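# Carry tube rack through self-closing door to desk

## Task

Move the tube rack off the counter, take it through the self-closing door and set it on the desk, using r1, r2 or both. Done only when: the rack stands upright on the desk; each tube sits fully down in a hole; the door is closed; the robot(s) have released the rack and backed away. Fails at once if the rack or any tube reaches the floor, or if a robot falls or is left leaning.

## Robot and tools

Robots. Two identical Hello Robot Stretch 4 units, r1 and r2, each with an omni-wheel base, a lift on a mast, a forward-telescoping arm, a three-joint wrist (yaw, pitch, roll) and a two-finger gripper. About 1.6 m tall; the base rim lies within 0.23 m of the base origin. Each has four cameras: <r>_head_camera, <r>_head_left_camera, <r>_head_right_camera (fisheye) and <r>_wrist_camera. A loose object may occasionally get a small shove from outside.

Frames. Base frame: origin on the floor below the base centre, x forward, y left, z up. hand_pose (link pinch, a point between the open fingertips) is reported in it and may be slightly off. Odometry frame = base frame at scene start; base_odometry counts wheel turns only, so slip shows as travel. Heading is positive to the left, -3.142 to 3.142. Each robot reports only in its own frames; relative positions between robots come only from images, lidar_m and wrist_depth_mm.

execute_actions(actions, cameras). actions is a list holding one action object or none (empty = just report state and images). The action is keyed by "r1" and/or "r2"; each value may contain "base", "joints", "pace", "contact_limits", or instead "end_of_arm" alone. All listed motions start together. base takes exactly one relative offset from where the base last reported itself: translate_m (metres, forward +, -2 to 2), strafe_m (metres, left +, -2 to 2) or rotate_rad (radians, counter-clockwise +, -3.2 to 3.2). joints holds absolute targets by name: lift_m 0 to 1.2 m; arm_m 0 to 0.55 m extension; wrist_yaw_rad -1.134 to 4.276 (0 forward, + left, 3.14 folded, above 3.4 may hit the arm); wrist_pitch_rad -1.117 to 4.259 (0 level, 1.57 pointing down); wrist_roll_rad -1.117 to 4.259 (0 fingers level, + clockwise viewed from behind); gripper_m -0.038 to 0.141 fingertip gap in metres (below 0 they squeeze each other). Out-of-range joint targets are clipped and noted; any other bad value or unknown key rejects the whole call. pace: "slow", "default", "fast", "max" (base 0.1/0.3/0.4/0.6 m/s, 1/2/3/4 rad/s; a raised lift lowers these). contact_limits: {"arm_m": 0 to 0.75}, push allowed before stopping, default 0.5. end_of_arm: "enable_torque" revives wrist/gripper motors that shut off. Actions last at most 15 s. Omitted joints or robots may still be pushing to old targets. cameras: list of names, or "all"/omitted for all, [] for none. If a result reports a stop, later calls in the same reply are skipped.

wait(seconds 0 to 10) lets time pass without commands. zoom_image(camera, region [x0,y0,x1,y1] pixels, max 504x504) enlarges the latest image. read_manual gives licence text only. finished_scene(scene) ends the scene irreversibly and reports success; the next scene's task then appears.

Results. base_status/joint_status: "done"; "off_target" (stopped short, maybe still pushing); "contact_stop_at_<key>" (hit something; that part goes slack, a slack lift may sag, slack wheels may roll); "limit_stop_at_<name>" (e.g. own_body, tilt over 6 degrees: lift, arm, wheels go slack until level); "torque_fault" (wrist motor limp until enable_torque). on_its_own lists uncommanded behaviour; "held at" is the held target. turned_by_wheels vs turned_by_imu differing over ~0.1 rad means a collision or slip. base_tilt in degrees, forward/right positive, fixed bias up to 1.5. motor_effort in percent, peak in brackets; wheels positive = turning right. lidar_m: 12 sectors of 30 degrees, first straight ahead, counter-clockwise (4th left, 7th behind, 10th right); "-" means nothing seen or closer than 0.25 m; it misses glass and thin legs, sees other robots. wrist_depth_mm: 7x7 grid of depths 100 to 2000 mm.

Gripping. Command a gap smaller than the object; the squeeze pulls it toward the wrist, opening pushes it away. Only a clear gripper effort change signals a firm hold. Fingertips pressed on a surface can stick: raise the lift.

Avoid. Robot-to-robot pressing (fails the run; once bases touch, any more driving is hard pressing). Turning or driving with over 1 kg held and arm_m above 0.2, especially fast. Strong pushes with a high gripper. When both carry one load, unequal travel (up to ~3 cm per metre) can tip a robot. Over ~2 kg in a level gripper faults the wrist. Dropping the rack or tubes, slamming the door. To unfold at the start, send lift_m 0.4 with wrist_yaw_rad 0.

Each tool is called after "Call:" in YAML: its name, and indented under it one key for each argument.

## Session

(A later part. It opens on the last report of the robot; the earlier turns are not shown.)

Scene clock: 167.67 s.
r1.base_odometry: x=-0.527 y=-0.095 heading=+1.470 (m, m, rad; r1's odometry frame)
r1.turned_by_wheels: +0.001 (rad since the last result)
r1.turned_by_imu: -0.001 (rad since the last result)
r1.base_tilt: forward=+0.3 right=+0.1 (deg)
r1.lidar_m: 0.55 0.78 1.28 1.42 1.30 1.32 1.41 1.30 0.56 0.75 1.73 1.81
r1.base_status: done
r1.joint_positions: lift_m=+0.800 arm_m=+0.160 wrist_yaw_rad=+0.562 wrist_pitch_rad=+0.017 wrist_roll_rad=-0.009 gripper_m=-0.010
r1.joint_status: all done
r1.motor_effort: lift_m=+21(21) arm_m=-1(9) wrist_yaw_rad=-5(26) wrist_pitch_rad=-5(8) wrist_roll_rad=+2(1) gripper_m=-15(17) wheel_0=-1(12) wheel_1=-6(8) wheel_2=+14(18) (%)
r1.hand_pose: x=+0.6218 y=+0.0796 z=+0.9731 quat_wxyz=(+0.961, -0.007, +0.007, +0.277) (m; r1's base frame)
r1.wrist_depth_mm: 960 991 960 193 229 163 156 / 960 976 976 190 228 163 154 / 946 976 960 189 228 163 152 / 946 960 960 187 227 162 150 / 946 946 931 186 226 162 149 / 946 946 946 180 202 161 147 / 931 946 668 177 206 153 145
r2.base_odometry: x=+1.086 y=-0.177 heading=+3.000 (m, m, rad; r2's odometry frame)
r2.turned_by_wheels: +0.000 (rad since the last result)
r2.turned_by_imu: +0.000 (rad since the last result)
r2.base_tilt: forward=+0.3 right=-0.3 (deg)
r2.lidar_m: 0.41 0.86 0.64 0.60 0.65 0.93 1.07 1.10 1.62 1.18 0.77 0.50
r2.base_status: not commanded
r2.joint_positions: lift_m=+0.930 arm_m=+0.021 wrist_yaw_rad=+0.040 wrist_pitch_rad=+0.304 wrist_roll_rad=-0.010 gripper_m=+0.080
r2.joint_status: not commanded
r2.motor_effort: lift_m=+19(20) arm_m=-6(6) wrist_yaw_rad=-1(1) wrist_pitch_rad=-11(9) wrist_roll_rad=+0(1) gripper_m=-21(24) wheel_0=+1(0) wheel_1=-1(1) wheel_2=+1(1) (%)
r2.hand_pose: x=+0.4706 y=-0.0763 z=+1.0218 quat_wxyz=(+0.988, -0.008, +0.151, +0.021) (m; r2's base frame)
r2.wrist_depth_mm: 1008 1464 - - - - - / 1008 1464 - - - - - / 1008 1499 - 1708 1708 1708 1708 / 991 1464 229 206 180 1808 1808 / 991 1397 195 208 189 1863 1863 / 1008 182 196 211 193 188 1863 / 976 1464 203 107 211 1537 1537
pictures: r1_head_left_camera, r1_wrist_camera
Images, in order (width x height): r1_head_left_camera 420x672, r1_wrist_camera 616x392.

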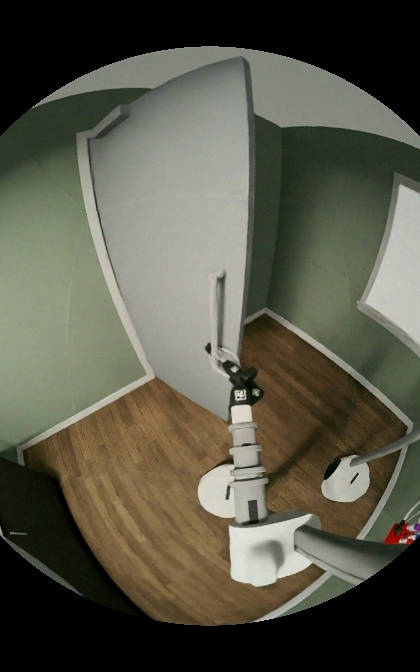

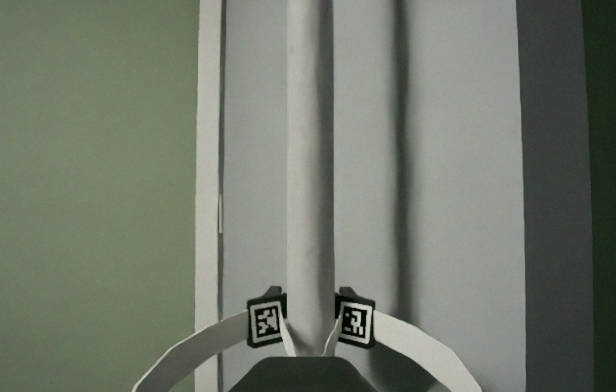

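Call:
execute_actions:
  actions:
    - {"r1":{"base":{"strafe_m":0.12},"joints":{"arm_m":0.09,"wrist_yaw_rad":0.42},"pace":"slow"}}
  cameras: []

Call:
execute_actions:
  actions:
    - {"r1":{"base":{"strafe_m":0.11},"joints":{"arm_m":0.02,"wrist_yaw_rad":0.29},"pace":"slow"},"r2":{"base":{"rotate_rad":-1.58},"pace":"slow"}}
  cameras: ["r1_wrist_camera","r2_head_left_camera","r2_head_camera"]

Scene clock: 173.30 s.
r1.base_odometry: x=-0.646 y=-0.083 heading=+1.469 (m, m, rad; r1's odometry frame)
r1.turned_by_wheels: -0.002 (rad since the last result)
r1.turned_by_imu: -0.014 (rad since the last result)
r1.base_tilt: forward=+0.3 right=+0.2 (deg)
r1.lidar_m: 0.49 0.78 1.18 1.30 1.19 1.23 1.51 1.39 0.67 0.86 1.84 1.90
r1.base_status: done
r1.joint_positions: lift_m=+0.800 arm_m=+0.091 wrist_yaw_rad=+0.403 wrist_pitch_rad=+0.017 wrist_roll_rad=-0.009 gripper_m=-0.010
r1.joint_status: all done
r1.on_its_own: wrist_yaw_rad is at rest, and its effort (+47) is outside its rest range (-13 to +13)
r1.motor_effort: lift_m=+21(21) arm_m=-5(19) wrist_yaw_rad=+47(63) wrist_pitch_rad=-7(6) wrist_roll_rad=+2(1) gripper_m=-8(22) wheel_0=-15(18) wheel_1=+0(7) wheel_2=-8(16) (%)
r1.hand_pose: x=+0.5615 y=+0.0328 z=+0.9730 quat_wxyz=(+0.980, -0.006, +0.008, +0.200) (m; r1's base frame)
r1.wrist_depth_mm: 866 904 723 359 229 179 - / 866 904 707 357 228 179 153 / 854 904 699 355 228 179 151 / 854 904 691 353 227 178 150 / 854 904 683 351 226 178 152 / 842 891 676 187 186 176 151 / 842 878 329 166 213 158 -
r2.base_odometry: x=+1.086 y=-0.177 heading=+3.000 (m, m, rad; r2's odometry frame)
r2.turned_by_wheels: +0.000 (rad since the last result)
r2.turned_by_imu: +0.000 (rad since the last result)
r2.base_tilt: forward=+0.4 right=-0.3 (deg)
r2.lidar_m: 0.42 0.86 0.64 0.60 0.65 0.91 1.07 1.11 1.62 1.20 0.87 0.47
r2.base_status: not commanded
r2.joint_positions: lift_m=+0.930 arm_m=+0.021 wrist_yaw_rad=+0.040 wrist_pitch_rad=+0.304 wrist_roll_rad=-0.010 gripper_m=+0.080
r2.joint_status: not commanded
r2.motor_effort: lift_m=+20(20) arm_m=-6(6) wrist_yaw_rad=-2(2) wrist_pitch_rad=-8(9) wrist_roll_rad=+1(1) gripper_m=-23(22) wheel_0=+1(0) wheel_1=-1(1) wheel_2=+1(1) (%)
r2.hand_pose: x=+0.4706 y=-0.0763 z=+1.0218 quat_wxyz=(+0.988, -0.008, +0.151, +0.021) (m; r2's base frame)
r2.wrist_depth_mm: 1008 1499 - - - - - / 1008 1499 - - - - - / 1008 1499 - 1756 1708 1756 1708 / 1025 1464 229 206 181 1808 1756 / 1008 1397 195 208 189 1863 1921 / 991 182 196 210 193 188 1921 / 976 1430 203 107 211 1537 1537
pictures: none
No camera images: the call's "cameras" was empty. Leave "cameras" out to get every camera's image.

Scene clock: 176.17 s.
r1.base_odometry: x=-0.755 y=-0.072 heading=+1.468 (m, m, rad; r1's odometry frame)
r1.turned_by_wheels: -0.001 (rad since the last result)
r1.turned_by_imu: -0.003 (rad since the last result)
r1.base_tilt: forward=+0.2 right=+0.2 (deg)
r1.lidar_m: 0.42 0.84 1.13 1.21 1.11 1.14 1.44 1.45 1.08 0.92 0.95 0.43
r1.base_status: done
r1.joint_positions: lift_m=+0.800 arm_m=+0.021 wrist_yaw_rad=+0.274 wrist_pitch_rad=+0.018 wrist_roll_rad=-0.009 gripper_m=-0.010
r1.joint_status: all done
r1.on_its_own: wrist_yaw_rad is at rest, and its effort (+45) is outside its rest range (-13 to +13)
r1.motor_effort: lift_m=+21(21) arm_m=-6(15) wrist_yaw_rad=+45(45) wrist_pitch_rad=-8(9) wrist_roll_rad=+1(1) gripper_m=-8(16) wheel_0=-12(12) wheel_1=+1(4) wheel_2=-4(7) (%)
r1.hand_pose: x=+0.4933 y=-0.0061 z=+0.9729 quat_wxyz=(+0.991, -0.006, +0.008, +0.137) (m; r1's base frame)
r1.wrist_depth_mm: 831 904 732 364 230 180 - / 820 891 715 362 229 181 155 / 831 878 699 357 229 180 152 / 820 878 699 355 229 180 151 / 820 878 683 351 227 179 151 / 809 878 683 187 186 178 153 / 809 854 330 168 215 160 -
r2.base_odometry: x=+1.086 y=-0.177 heading=+1.420 (m, m, rad; r2's odometry frame)
r2.turned_by_wheels: -1.579 (rad since the last result)
r2.turned_by_imu: -1.597 (rad since the last result)
r2.base_tilt: forward=+0.4 right=-0.3 (deg)
r2.lidar_m: 0.40 0.99 0.98 2.00 0.90 0.63 0.62 0.64 0.90 1.04 1.11 0.51
r2.base_status: done
r2.joint_positions: lift_m=+0.930 arm_m=+0.021 wrist_yaw_rad=+0.040 wrist_pitch_rad=+0.304 wrist_roll_rad=-0.010 gripper_m=+0.080
r2.joint_status: not commanded
r2.motor_effort: lift_m=+19(20) arm_m=-6(6) wrist_yaw_rad=-1(2) wrist_pitch_rad=-8(9) wrist_roll_rad=+0(1) gripper_m=-23(20) wheel_0=+2(5) wheel_1=+4(6) wheel_2=+3(4) (%)
r2.hand_pose: x=+0.4705 y=-0.0764 z=+1.0218 quat_wxyz=(+0.988, -0.008, +0.151, +0.020) (m; r2's base frame)
r2.wrist_depth_mm: 842 1255 - - 1576 1537 1464 / 878 1229 - - 1618 1618 1464 / 891 1229 - - 1708 1708 1464 / 1756 1205 229 206 179 1756 1464 / 1863 1098 198 208 189 1808 1499 / 1863 182 202 211 194 189 1464 / 1537 1281 203 106 212 1537 1430
pictures: r1_wrist_camera, r2_head_camera, r2_head_left_camera
Images, in order (width x height): r1_wrist_camera 616x392, r2_head_camera 420x560, r2_head_left_camera 420x672.

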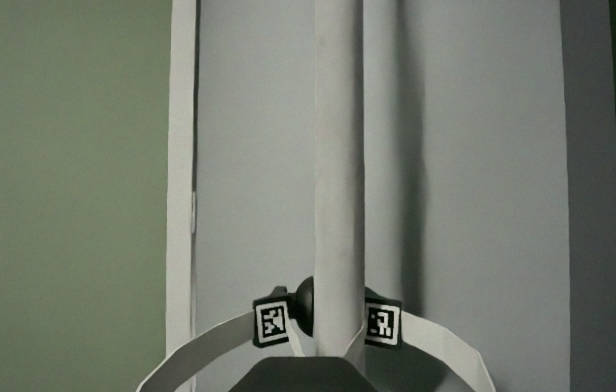

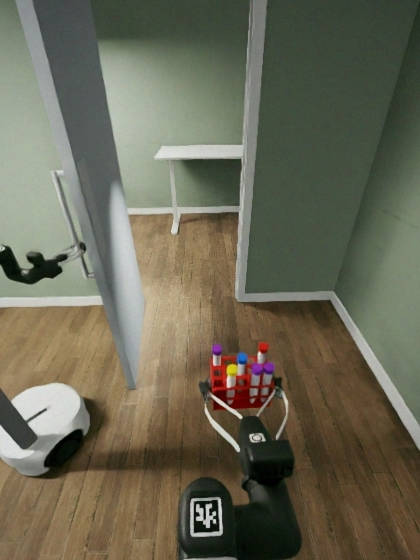

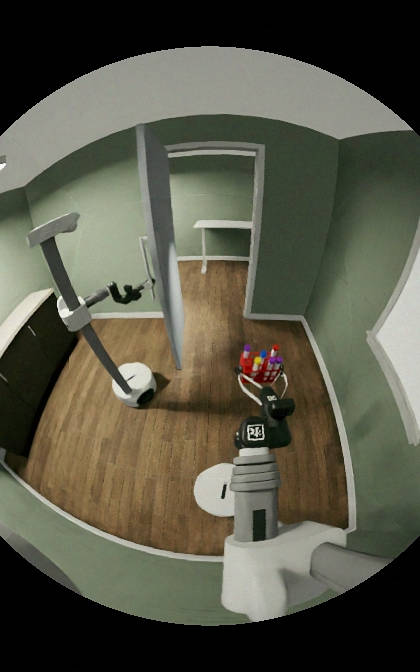

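Call:
execute_actions:
  actions:
    - {"r2":{"base":{"rotate_rad":0.087},"pace":"slow"}}
  cameras: []

Call:
execute_actions:
  actions:
    - {"r2":{"base":{"translate_m":1.2}}}
  cameras: ["r2_head_left_camera","r2_head_camera"]

Scene clock: 180.27 s.
r1.base_odometry: x=-0.755 y=-0.072 heading=+1.468 (m, m, rad; r1's odometry frame)
r1.turned_by_wheels: +0.000 (rad since the last result)
r1.turned_by_imu: +0.000 (rad since the last result)
r1.base_tilt: forward=+0.4 right=+0.1 (deg)
r1.lidar_m: 0.42 0.82 1.12 1.22 1.11 1.13 1.47 1.44 1.05 0.86 0.92 0.44
r1.base_status: not commanded
r1.joint_positions: lift_m=+0.800 arm_m=+0.021 wrist_yaw_rad=+0.274 wrist_pitch_rad=+0.018 wrist_roll_rad=-0.009 gripper_m=-0.010
r1.joint_status: not commanded
r1.on_its_own: wrist_yaw_rad is at rest, and its effort (+46) is outside its rest range (-13 to +13)
r1.motor_effort: lift_m=+20(20) arm_m=-6(6) wrist_yaw_rad=+46(46) wrist_pitch_rad=-8(7) wrist_roll_rad=+1(1) gripper_m=-9(10) wheel_0=-12(12) wheel_1=+1(1) wheel_2=-4(4) (%)
r1.hand_pose: x=+0.4933 y=-0.0061 z=+0.9729 quat_wxyz=(+0.991, -0.005, +0.008, +0.137) (m; r1's base frame)
r1.wrist_depth_mm: 831 891 723 364 231 181 - / 820 904 715 359 230 181 154 / 820 878 699 359 229 180 152 / 820 891 691 357 229 180 151 / 809 866 683 353 227 179 151 / 809 878 676 187 186 178 153 / 809 854 330 168 216 160 -
r2.base_odometry: x=+1.086 y=-0.177 heading=+1.507 (m, m, rad; r2's odometry frame)
r2.turned_by_wheels: +0.087 (rad since the last result)
r2.turned_by_imu: +0.088 (rad since the last result)
r2.base_tilt: forward=+0.3 right=-0.3 (deg)
r2.lidar_m: 0.42 0.99 1.04 1.82 0.82 0.62 0.61 0.65 0.96 1.04 1.12 0.49
r2.base_status: done
r2.joint_positions: lift_m=+0.930 arm_m=+0.021 wrist_yaw_rad=+0.040 wrist_pitch_rad=+0.304 wrist_roll_rad=-0.010 gripper_m=+0.080
r2.joint_status: not commanded
r2.motor_effort: lift_m=+20(19) arm_m=-6(6) wrist_yaw_rad=-1(1) wrist_pitch_rad=-9(9) wrist_roll_rad=+0(1) gripper_m=-23(23) wheel_0=+0(4) wheel_1=-2(6) wheel_2=-1(7) (%)
r2.hand_pose: x=+0.4706 y=-0.0763 z=+1.0218 quat_wxyz=(+0.988, -0.008, +0.151, +0.021) (m; r2's base frame)
r2.wrist_depth_mm: 1618 931 - - 1537 1499 1464 / 1708 946 - - 1618 1537 1499 / 1708 960 1661 - 1618 1661 1576 / 1863 1098 229 206 181 1708 1661 / - 1078 195 208 189 1756 1708 / 1921 182 202 210 193 190 1708 / 1576 1430 203 107 211 1537 1499
pictures: none
No camera images: the call's "cameras" was empty. Leave "cameras" out to get every camera's image.

Scene clock: 185.77 s.
r1.base_odometry: x=-0.755 y=-0.072 heading=+1.468 (m, m, rad; r1's odometry frame)
r1.turned_by_wheels: +0.000 (rad since the last result)
r1.turned_by_imu: +0.000 (rad since the last result)
r1.base_tilt: forward=+0.3 right=+0.1 (deg)
r1.lidar_m: 0.41 0.84 1.14 1.22 1.11 1.13 1.46 1.45 1.48 1.87 1.93 0.43
r1.base_status: not commanded
r1.joint_positions: lift_m=+0.800 arm_m=+0.021 wrist_yaw_rad=+0.274 wrist_pitch_rad=+0.018 wrist_roll_rad=-0.009 gripper_m=-0.010
r1.joint_status: not commanded
r1.on_its_own: wrist_yaw_rad is at rest, and its effort (+45) is outside its rest range (-13 to +13)
r1.motor_effort: lift_m=+21(21) arm_m=-6(6) wrist_yaw_rad=+45(45) wrist_pitch_rad=-5(5) wrist_roll_rad=+2(1) gripper_m=-10(9) wheel_0=-12(12) wheel_1=+1(1) wheel_2=-4(4) (%)
r1.hand_pose: x=+0.4933 y=-0.0061 z=+0.9729 quat_wxyz=(+0.991, -0.005, +0.008, +0.137) (m; r1's base frame)
r1.wrist_depth_mm: 831 891 732 362 231 180 - / 831 891 715 362 230 180 155 / 820 878 707 359 229 180 152 / 809 891 691 355 229 179 152 / 820 866 683 353 228 179 151 / 820 866 676 186 186 178 153 / 809 866 329 168 216 160 -
r2.base_odometry: x=+1.162 y=+1.021 heading=+1.507 (m, m, rad; r2's odometry frame)
r2.turned_by_wheels: +0.000 (rad since the last result)
r2.turned_by_imu: -0.001 (rad since the last result)
r2.base_tilt: forward=+0.3 right=-0.3 (deg)
r2.lidar_m: 0.43 0.44 0.33 0.28 0.54 1.88 1.83 1.57 1.22 1.19 0.99 0.49
r2.base_status: done
r2.joint_positions: lift_m=+0.930 arm_m=+0.021 wrist_yaw_rad=+0.040 wrist_pitch_rad=+0.304 wrist_roll_rad=-0.010 gripper_m=+0.080
r2.joint_status: not commanded
r2.motor_effort: lift_m=+20(20) arm_m=-5(6) wrist_yaw_rad=-1(0) wrist_pitch_rad=-10(10) wrist_roll_rad=+1(1) gripper_m=-23(23) wheel_0=+2(6) wheel_1=+2(5) wheel_2=+1(6) (%)
r2.hand_pose: x=+0.4706 y=-0.0763 z=+1.0218 quat_wxyz=(+0.988, -0.008, +0.151, +0.021) (m; r2's base frame)
r2.wrist_depth_mm: - - - - - - - / - - - - - - - / 676 - - - - - 564 / 668 - 228 207 181 - 569 / 668 - 195 208 189 - 569 / 615 182 195 210 193 189 580 / 585 1537 203 107 212 1499 591
pictures: r2_head_camera, r2_head_left_camera
Images, in order (width x height): r2_head_camera 420x560, r2_head_left_camera 420x672.

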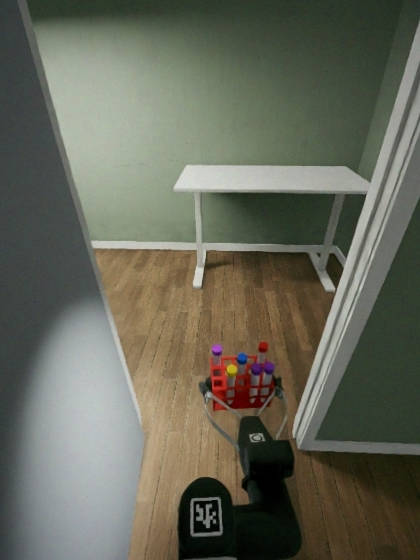

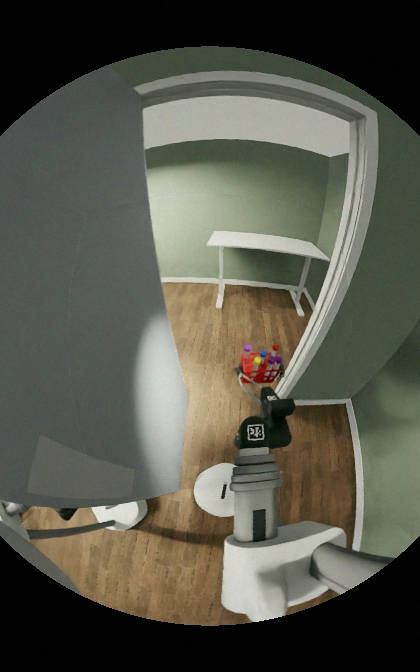

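Call:
execute_actions:
  actions:
    - {"r2":{"base":{"rotate_rad":-0.1},"pace":"slow"}}
  cameras: []

Call:
execute_actions:
  actions:
    - {"r2":{"base":{"translate_m":1.3},"joints":{"lift_m":1.0}}}
  cameras: ["r2_head_left_camera","r2_head_camera","r2_wrist_camera"]

Scene clock: 190.43 s.
r1.base_odometry: x=-0.755 y=-0.072 heading=+1.468 (m, m, rad; r1's odometry frame)
r1.turned_by_wheels: +0.000 (rad since the last result)
r1.turned_by_imu: +0.000 (rad since the last result)
r1.base_tilt: forward=+0.4 right=+0.2 (deg)
r1.lidar_m: 0.42 0.83 1.12 1.20 1.11 1.14 1.45 1.46 1.48 1.87 1.92 0.43
r1.base_status: not commanded
r1.joint_positions: lift_m=+0.800 arm_m=+0.021 wrist_yaw_rad=+0.274 wrist_pitch_rad=+0.018 wrist_roll_rad=-0.009 gripper_m=-0.010
r1.joint_status: not commanded
r1.on_its_own: wrist_yaw_rad is at rest, and its effort (+45) is outside its rest range (-13 to +13)
r1.motor_effort: lift_m=+21(21) arm_m=-6(6) wrist_yaw_rad=+45(46) wrist_pitch_rad=-7(8) wrist_roll_rad=+1(1) gripper_m=-10(10) wheel_0=-12(12) wheel_1=+1(1) wheel_2=-4(4) (%)
r1.hand_pose: x=+0.4933 y=-0.0061 z=+0.9729 quat_wxyz=(+0.991, -0.005, +0.008, +0.137) (m; r1's base frame)
r1.wrist_depth_mm: 831 891 723 362 231 180 - / 820 891 715 359 231 180 154 / 831 891 699 357 229 180 152 / 820 878 691 355 229 180 152 / 820 878 683 353 228 179 151 / 809 866 683 187 186 178 153 / 809 854 330 168 215 160 -
r2.base_odometry: x=+1.162 y=+1.021 heading=+1.408 (m, m, rad; r2's odometry frame)
r2.turned_by_wheels: -0.100 (rad since the last result)
r2.turned_by_imu: -0.100 (rad since the last result)
r2.base_tilt: forward=+0.4 right=-0.3 (deg)
r2.lidar_m: 0.42 0.52 0.32 0.28 0.47 1.93 1.81 1.77 1.24 1.20 1.10 0.47
r2.base_status: done
r2.joint_positions: lift_m=+0.930 arm_m=+0.021 wrist_yaw_rad=+0.040 wrist_pitch_rad=+0.304 wrist_roll_rad=-0.010 gripper_m=+0.080
r2.joint_status: not commanded
r2.motor_effort: lift_m=+20(19) arm_m=-6(6) wrist_yaw_rad=-1(1) wrist_pitch_rad=-10(11) wrist_roll_rad=+1(1) gripper_m=-23(25) wheel_0=+0(3) wheel_1=+3(6) wheel_2=+2(6) (%)
r2.hand_pose: x=+0.4706 y=-0.0763 z=+1.0218 quat_wxyz=(+0.988, -0.008, +0.151, +0.021) (m; r2's base frame)
r2.wrist_depth_mm: - - - - - - 484 / - - - - - - 504 / - - - - 1863 1808 525 / - - 229 206 181 647 554 / - - 195 208 189 647 585 / 1863 182 196 210 193 189 615 / 1464 1576 203 106 212 668 654
pictures: none
No camera images: the call's "cameras" was empty. Leave "cameras" out to get every camera's image.

Scene clock: 196.27 s.
r1.base_odometry: x=-0.755 y=-0.072 heading=+1.468 (m, m, rad; r1's odometry frame)
r1.turned_by_wheels: +0.000 (rad since the last result)
r1.turned_by_imu: +0.000 (rad since the last result)
r1.base_tilt: forward=+0.3 right=+0.2 (deg)
r1.lidar_m: 0.41 0.80 1.13 1.21 1.12 1.13 1.46 1.46 1.47 1.88 1.91 0.42
r1.base_status: not commanded
r1.joint_positions: lift_m=+0.800 arm_m=+0.021 wrist_yaw_rad=+0.274 wrist_pitch_rad=+0.018 wrist_roll_rad=-0.009 gripper_m=-0.010
r1.joint_status: not commanded
r1.on_its_own: wrist_yaw_rad is at rest, and its effort (+46) is outside its rest range (-13 to +13)
r1.motor_effort: lift_m=+21(21) arm_m=-6(6) wrist_yaw_rad=+46(46) wrist_pitch_rad=-8(8) wrist_roll_rad=+1(1) gripper_m=-10(9) wheel_0=-12(11) wheel_1=+1(1) wheel_2=-4(4) (%)
r1.hand_pose: x=+0.4933 y=-0.0061 z=+0.9729 quat_wxyz=(+0.991, -0.005, +0.008, +0.137) (m; r1's base frame)
r1.wrist_depth_mm: 831 891 732 364 231 180 - / 831 878 715 359 230 180 154 / 831 878 699 357 229 180 152 / 809 878 699 357 229 179 152 / 809 866 683 353 227 178 151 / 798 866 676 187 186 178 153 / 798 854 330 168 215 160 -
r2.base_odometry: x=+1.373 y=+2.304 heading=+1.408 (m, m, rad; r2's odometry frame)
r2.turned_by_wheels: +0.000 (rad since the last result)
r2.turned_by_imu: -0.001 (rad since the last result)
r2.base_tilt: forward=+0.4 right=-0.3 (deg)
r2.lidar_m: 0.43 0.84 2.30 1.47 0.58 0.65 1.35 0.55 0.53 1.22 1.18 0.48
r2.base_status: done
r2.joint_positions: lift_m=+1.000 arm_m=+0.021 wrist_yaw_rad=+0.040 wrist_pitch_rad=+0.304 wrist_roll_rad=-0.010 gripper_m=+0.080
r2.joint_status: all done
r2.motor_effort: lift_m=+20(18) arm_m=-6(6) wrist_yaw_rad=+0(1) wrist_pitch_rad=-9(10) wrist_roll_rad=+0(1) gripper_m=-22(22) wheel_0=+0(4) wheel_1=+3(8) wheel_2=-1(10) (%)
r2.hand_pose: x=+0.4706 y=-0.0763 z=+1.0918 quat_wxyz=(+0.988, -0.008, +0.151, +0.021) (m; r2's base frame)
r2.wrist_depth_mm: 1229 1229 1229 1255 1229 1255 1255 / 1281 1281 1308 1281 1308 1308 1308 / 1336 1366 1336 1308 1336 1336 1366 / 1397 854 229 206 180 842 854 / 668 668 195 208 189 1499 1499 / 1537 182 202 210 193 189 1576 / 1537 1576 203 107 211 1618 1537
pictures: r2_head_camera, r2_head_left_camera, r2_wrist_camera
Images, in order (width x height): r2_head_camera 420x560, r2_head_left_camera 420x672, r2_wrist_camera 616x392.

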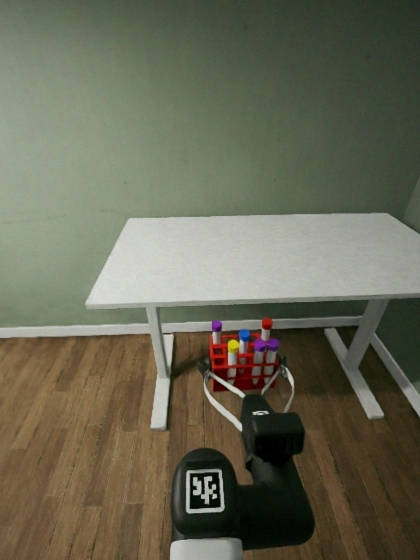

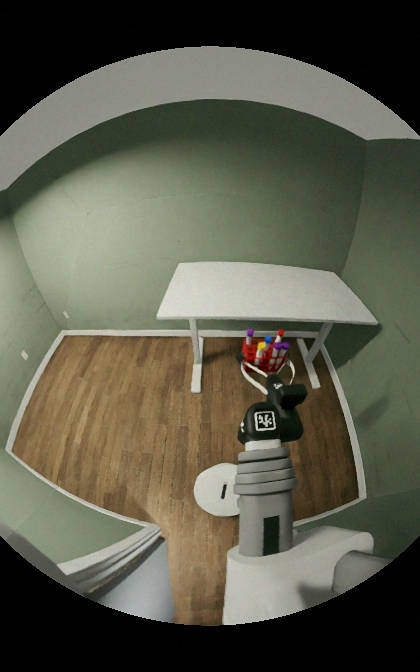

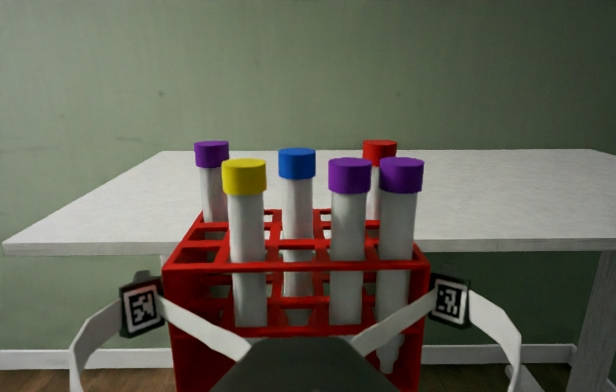

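Call:
execute_actions:
  actions:
    - {"r1":{"joints":{"gripper_m":0.12}},"r2":{"base":{"translate_m":0.2},"joints":{"arm_m":0.4}}}
  cameras: ["r1_wrist_camera","r2_head_camera","r2_wrist_camera"]

Scene clock: 203.03 s.
r1.base_odometry: x=-0.755 y=-0.072 heading=+1.468 (m, m, rad; r1's odometry frame)
r1.turned_by_wheels: +0.000 (rad since the last result)
r1.turned_by_imu: +0.000 (rad since the last result)
r1.base_tilt: forward=+0.2 right=+0.2 (deg)
r1.lidar_m: 0.44 0.87 1.10 1.20 1.12 1.14 1.45 1.44 1.48 1.89 1.93 0.47
r1.base_status: not commanded
r1.joint_positions: lift_m=+0.800 arm_m=+0.021 wrist_yaw_rad=+0.275 wrist_pitch_rad=+0.018 wrist_roll_rad=-0.009 gripper_m=+0.120
r1.joint_status: all done
r1.on_its_own: wrist_yaw_rad is at rest, and its effort (+42) is outside its rest range (-13 to +13)
r1.motor_effort: lift_m=+21(21) arm_m=-5(6) wrist_yaw_rad=+42(46) wrist_pitch_rad=-6(5) wrist_roll_rad=+0(2) gripper_m=-4(6) wheel_0=-9(12) wheel_1=+1(1) wheel_2=-4(4) (%)
r1.hand_pose: x=+0.4932 y=-0.0057 z=+0.9730 quat_wxyz=(+0.990, -0.006, +0.008, +0.137) (m; r1's base frame)
r1.wrist_depth_mm: 831 878 788 445 203 237 202 / 831 891 778 442 203 236 202 / 831 891 768 436 203 236 202 / 820 891 750 436 202 236 202 / 809 878 750 430 202 235 200 / 809 854 564 433 201 212 200 / 809 842 732 145 189 224 198
r2.base_odometry: x=+1.405 y=+2.501 heading=+1.408 (m, m, rad; r2's odometry frame)
r2.turned_by_wheels: +0.000 (rad since the last result)
r2.turned_by_imu: +0.001 (rad since the last result)
r2.base_tilt: forward=+0.4 right=-0.3 (deg)
r2.lidar_m: 0.61 0.67 2.03 2.25 0.83 0.74 1.30 0.69 0.81 1.22 0.92 0.64
r2.base_status: done
r2.joint_positions: lift_m=+1.000 arm_m=+0.399 wrist_yaw_rad=+0.040 wrist_pitch_rad=+0.303 wrist_roll_rad=-0.010 gripper_m=+0.080
r2.joint_status: all done
r2.motor_effort: lift_m=+20(20) arm_m=+6(7) wrist_yaw_rad=-1(0) wrist_pitch_rad=-8(10) wrist_roll_rad=+1(1) gripper_m=-21(23) wheel_0=+2(7) wheel_1=+2(7) wheel_2=+1(10) (%)
r2.hand_pose: x=+0.8484 y=-0.0763 z=+1.0919 quat_wxyz=(+0.988, -0.008, +0.151, +0.021) (m; r2's base frame)
r2.wrist_depth_mm: 723 723 732 723 732 732 741 / 750 759 759 759 759 759 768 / 788 788 778 788 788 798 809 / 820 809 229 206 181 820 820 / 580 580 194 207 189 574 574 / 442 182 197 210 193 189 442 / 357 357 203 107 211 357 357
pictures: r1_wrist_camera, r2_head_camera, r2_wrist_camera
Images, in order (width x height): r1_wrist_camera 616x392, r2_head_camera 420x560, r2_wrist_camera 616x392.

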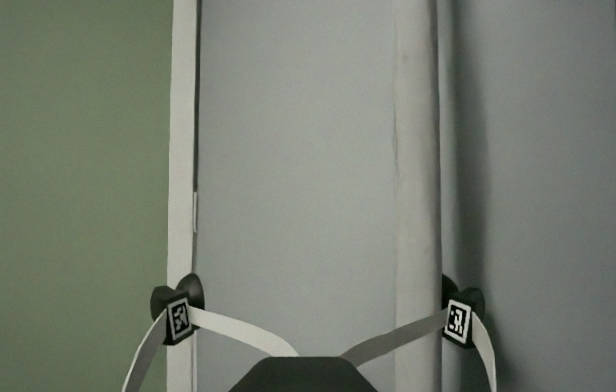

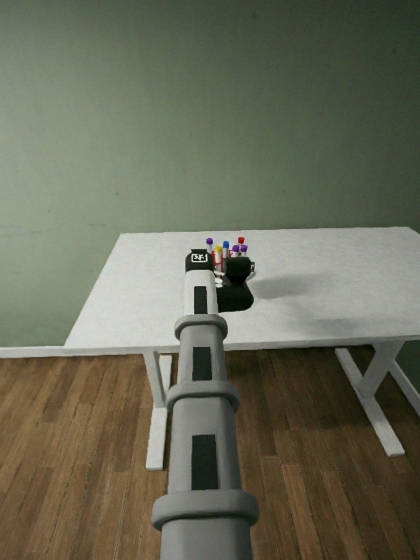

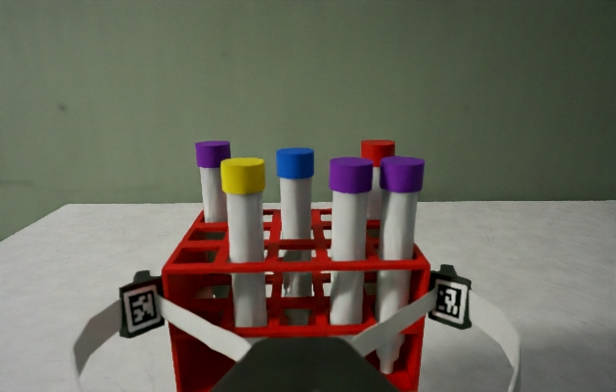

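Call:
execute_actions:
  actions:
    - {"r1":{"base":{"translate_m":-0.2},"pace":"slow"},"r2":{"joints":{"lift_m":0.909},"pace":"slow"}}
  cameras: ["r1_head_left_camera","r2_wrist_camera"]

Call:
execute_actions:
  actions:
    - {"r2":{"joints":{"gripper_m":0.14}}}
  cameras: ["r1_head_left_camera","r2_wrist_camera"]

Scene clock: 209.13 s.
r1.base_odometry: x=-0.776 y=-0.270 heading=+1.467 (m, m, rad; r1's odometry frame)
r1.turned_by_wheels: +0.000 (rad since the last result)
r1.turned_by_imu: -0.001 (rad since the last result)
r1.base_tilt: forward=+0.2 right=+0.1 (deg)
r1.lidar_m: 1.17 1.25 1.29 1.08 0.98 1.02 1.29 1.28 1.30 1.68 2.04 1.12
r1.base_status: done
r1.joint_positions: lift_m=+0.800 arm_m=+0.021 wrist_yaw_rad=+0.290 wrist_pitch_rad=+0.018 wrist_roll_rad=-0.009 gripper_m=+0.120
r1.joint_status: not commanded
r1.motor_effort: lift_m=+21(21) arm_m=-5(5) wrist_yaw_rad=+0(42) wrist_pitch_rad=-7(7) wrist_roll_rad=+1(1) gripper_m=-1(8) wheel_0=-4(15) wheel_1=-4(10) wheel_2=+3(13) (%)
r1.hand_pose: x=+0.4933 y=-0.0014 z=+0.9730 quat_wxyz=(+0.989, -0.006, +0.008, +0.144) (m; r1's base frame)
r1.wrist_depth_mm: 976 1042 1118 1060 946 854 809 / 976 1042 1138 1042 946 854 798 / 960 1025 1118 1042 931 854 788 / 960 1025 1118 1042 931 842 768 / 946 1042 1118 1042 931 842 768 / 946 991 1078 1025 218 809 759 / 946 991 1078 145 904 820 768
r2.base_odometry: x=+1.405 y=+2.501 heading=+1.408 (m, m, rad; r2's odometry frame)
r2.turned_by_wheels: +0.000 (rad since the last result)
r2.turned_by_imu: +0.001 (rad since the last result)
r2.base_tilt: forward=+0.3 right=-0.3 (deg)
r2.lidar_m: 0.62 0.65 2.03 2.28 0.83 0.71 0.90 0.70 0.84 1.22 0.91 0.64
r2.base_status: not commanded
r2.joint_positions: lift_m=+0.909 arm_m=+0.399 wrist_yaw_rad=+0.040 wrist_pitch_rad=+0.303 wrist_roll_rad=-0.010 gripper_m=+0.080
r2.joint_status: all done
r2.motor_effort: lift_m=+16(18) arm_m=+7(7) wrist_yaw_rad=-2(2) wrist_pitch_rad=-9(10) wrist_roll_rad=+1(1) gripper_m=-22(24) wheel_0=+2(2) wheel_1=+2(2) wheel_2=+1(1) (%)
r2.hand_pose: x=+0.8484 y=-0.0763 z=+1.0012 quat_wxyz=(+0.988, -0.008, +0.151, +0.021) (m; r2's base frame)
r2.wrist_depth_mm: 723 723 723 732 732 732 732 / 750 750 759 759 759 759 768 / 788 778 778 778 778 798 798 / 554 549 229 208 180 544 544 / 379 379 195 208 189 377 377 / 290 182 196 210 193 189 289 / 234 234 202 107 211 233 234
pictures: r1_head_left_camera, r2_wrist_camera
Images, in order (width x height): r1_head_left_camera 420x672, r2_wrist_camera 616x392.

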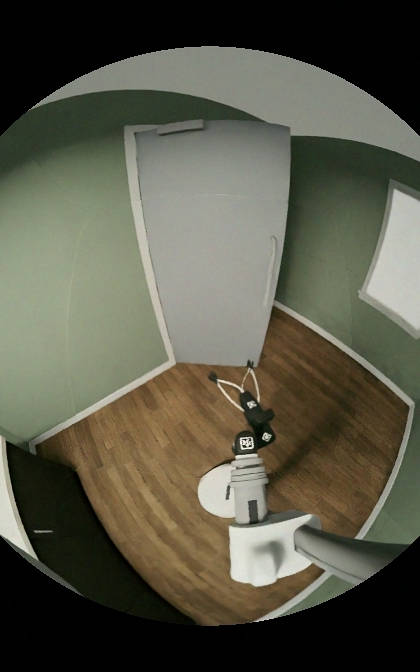

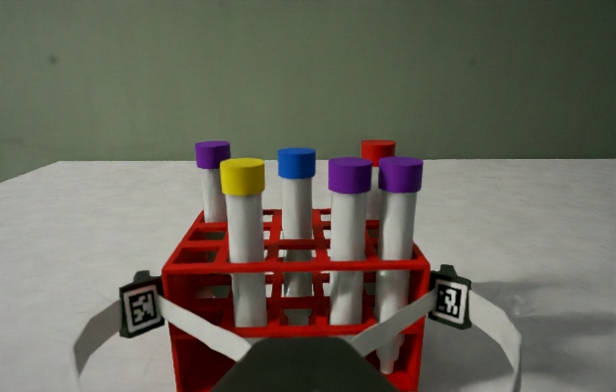

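Scene clock: 210.77 s.
r1.base_odometry: x=-0.776 y=-0.270 heading=+1.467 (m, m, rad; r1's odometry frame)
r1.turned_by_wheels: +0.000 (rad since the last result)
r1.turned_by_imu: +0.000 (rad since the last result)
r1.base_tilt: forward=+0.2 right=+0.2 (deg)
r1.lidar_m: 1.35 1.26 1.28 1.10 0.99 1.01 1.33 1.29 1.30 1.67 2.04 2.09
r1.base_status: not commanded
r1.joint_positions: lift_m=+0.800 arm_m=+0.021 wrist_yaw_rad=+0.290 wrist_pitch_rad=+0.018 wrist_roll_rad=-0.009 gripper_m=+0.120
r1.joint_status: not commanded
r1.motor_effort: lift_m=+21(20) arm_m=-5(5) wrist_yaw_rad=+1(1) wrist_pitch_rad=-6(5) wrist_roll_rad=+1(2) gripper_m=+0(0) wheel_0=-3(3) wheel_1=-4(4) wheel_2=+3(3) (%)
r1.hand_pose: x=+0.4933 y=-0.0014 z=+0.9730 quat_wxyz=(+0.989, -0.006, +0.008, +0.144) (m; r1's base frame)
r1.wrist_depth_mm: 976 1042 1138 1182 1205 1255 1661 / 976 1042 1138 1182 1229 1255 1661 / 976 1025 1118 1182 1229 1229 1618 / 946 1025 1098 1160 1182 1205 1661 / 960 1025 1118 1160 1182 1205 1618 / 960 1008 1060 1160 218 1205 1618 / 946 991 1078 145 1160 1205 1618
r2.base_odometry: x=+1.405 y=+2.501 heading=+1.408 (m, m, rad; r2's odometry frame)
r2.turned_by_wheels: +0.000 (rad since the last result)
r2.turned_by_imu: +0.000 (rad since the last result)
r2.base_tilt: forward=+0.3 right=-0.4 (deg)
r2.lidar_m: 0.62 0.65 2.02 2.26 0.83 0.71 0.74 0.69 0.80 1.21 0.92 0.68
r2.base_status: not commanded
r2.joint_positions: lift_m=+0.909 arm_m=+0.399 wrist_yaw_rad=+0.040 wrist_pitch_rad=+0.303 wrist_roll_rad=-0.010 gripper_m=+0.140
r2.joint_status: all done
r2.motor_effort: lift_m=+16(16) arm_m=+6(6) wrist_yaw_rad=-1(2) wrist_pitch_rad=-5(9) wrist_roll_rad=+0(1) gripper_m=+1(26) wheel_0=+2(2) wheel_1=+2(1) wheel_2=+1(1) (%)
r2.hand_pose: x=+0.8485 y=-0.0763 z=+1.0014 quat_wxyz=(+0.988, -0.008, +0.151, +0.021) (m; r2's base frame)
r2.wrist_depth_mm: 723 723 732 723 732 741 732 / 750 750 759 759 768 768 768 / 788 778 788 778 788 798 788 / 554 554 240 220 197 554 554 / 379 379 215 226 211 379 379 / 291 202 204 222 209 265 290 / 235 235 225 106 227 236 236
pictures: r1_head_left_camera, r2_wrist_camera
Images, in order (width x height): r1_head_left_camera 420x672, r2_wrist_camera 616x392.

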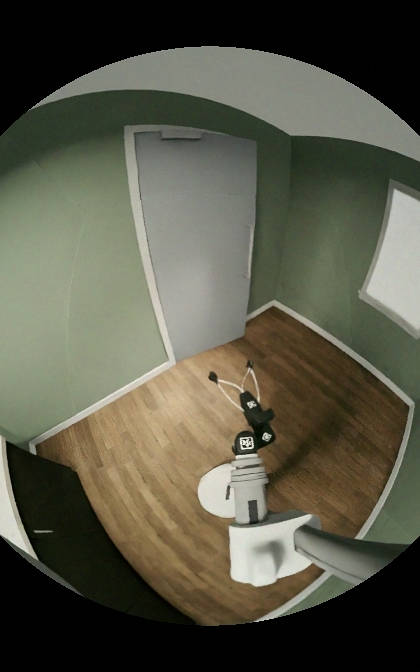

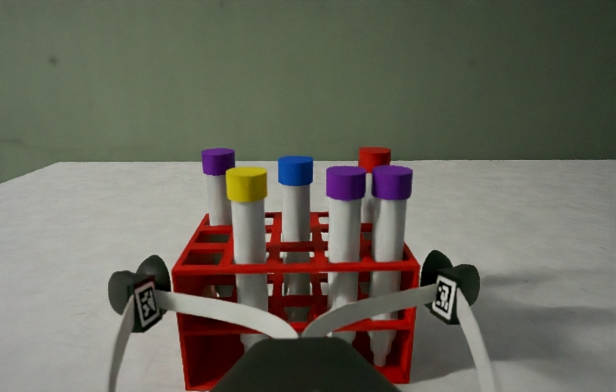

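Call:
execute_actions:
  actions:
    - {"r2":{"joints":{"arm_m":0.05}}}
  cameras: ["r1_head_left_camera","r2_wrist_camera"]

Scene clock: 214.63 s.
r1.base_odometry: x=-0.776 y=-0.270 heading=+1.467 (m, m, rad; r1's odometry frame)
r1.turned_by_wheels: +0.000 (rad since the last result)
r1.turned_by_imu: +0.000 (rad since the last result)
r1.base_tilt: forward=+0.3 right=+0.2 (deg)
r1.lidar_m: 1.39 1.26 1.29 1.08 0.99 1.00 1.28 1.29 1.31 1.65 2.04 2.09
r1.base_status: not commanded
r1.joint_positions: lift_m=+0.800 arm_m=+0.021 wrist_yaw_rad=+0.290 wrist_pitch_rad=+0.018 wrist_roll_rad=-0.009 gripper_m=+0.120
r1.joint_status: not commanded
r1.motor_effort: lift_m=+21(21) arm_m=-5(5) wrist_yaw_rad=+0(1) wrist_pitch_rad=-4(5) wrist_roll_rad=+1(0) gripper_m=-1(0) wheel_0=-3(3) wheel_1=-4(4) wheel_2=+3(3) (%)
r1.hand_pose: x=+0.4933 y=-0.0014 z=+0.9730 quat_wxyz=(+0.989, -0.006, +0.008, +0.144) (m; r1's base frame)
r1.wrist_depth_mm: 976 1042 1138 1229 1366 1499 1661 / 976 1042 1118 1229 1336 1499 1708 / 960 1042 1118 1229 1336 1464 1661 / 960 1042 1098 1205 1336 1464 1618 / 946 1042 1098 1205 1281 1430 1576 / 946 1008 1078 1182 217 1464 1618 / 946 991 1098 145 1308 1430 1618
r2.base_odometry: x=+1.405 y=+2.501 heading=+1.408 (m, m, rad; r2's odometry frame)
r2.turned_by_wheels: +0.000 (rad since the last result)
r2.turned_by_imu: +0.000 (rad since the last result)
r2.base_tilt: forward=+0.3 right=-0.3 (deg)
r2.lidar_m: 0.60 0.64 2.04 2.26 0.83 0.64 0.63 0.65 0.81 1.22 0.89 0.66
r2.base_status: not commanded
r2.joint_positions: lift_m=+0.909 arm_m=+0.051 wrist_yaw_rad=+0.040 wrist_pitch_rad=+0.302 wrist_roll_rad=-0.010 gripper_m=+0.140
r2.joint_status: all done
r2.motor_effort: lift_m=+16(16) arm_m=-6(8) wrist_yaw_rad=-1(1) wrist_pitch_rad=-7(7) wrist_roll_rad=+1(1) gripper_m=-2(0) wheel_0=+2(2) wheel_1=+2(2) wheel_2=+1(1) (%)
r2.hand_pose: x=+0.5007 y=-0.0764 z=+1.0015 quat_wxyz=(+0.988, -0.008, +0.150, +0.020) (m; r2's base frame)
r2.wrist_depth_mm: 1025 1025 1025 1025 1042 1042 1042 / 1060 1060 1078 1078 1098 1078 1098 / 1118 1025 1025 554 1025 1025 1008 / 564 559 559 535 559 559 559 / 387 387 387 392 413 413 413 / 1281 202 1281 1308 1281 1281 1308 / 1366 891 1336 106 1366 1397 1397
pictures: r1_head_left_camera, r2_wrist_camera
Images, in order (width x height): r1_head_left_camera 420x672, r2_wrist_camera 616x392.

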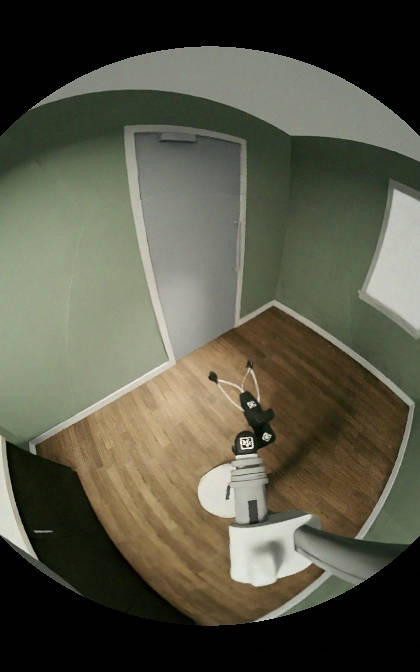

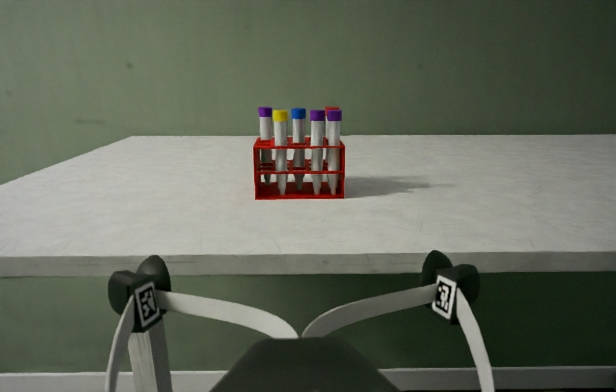

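Call:
finished_scene:
  scene: 1

The scene is finished: the task was done.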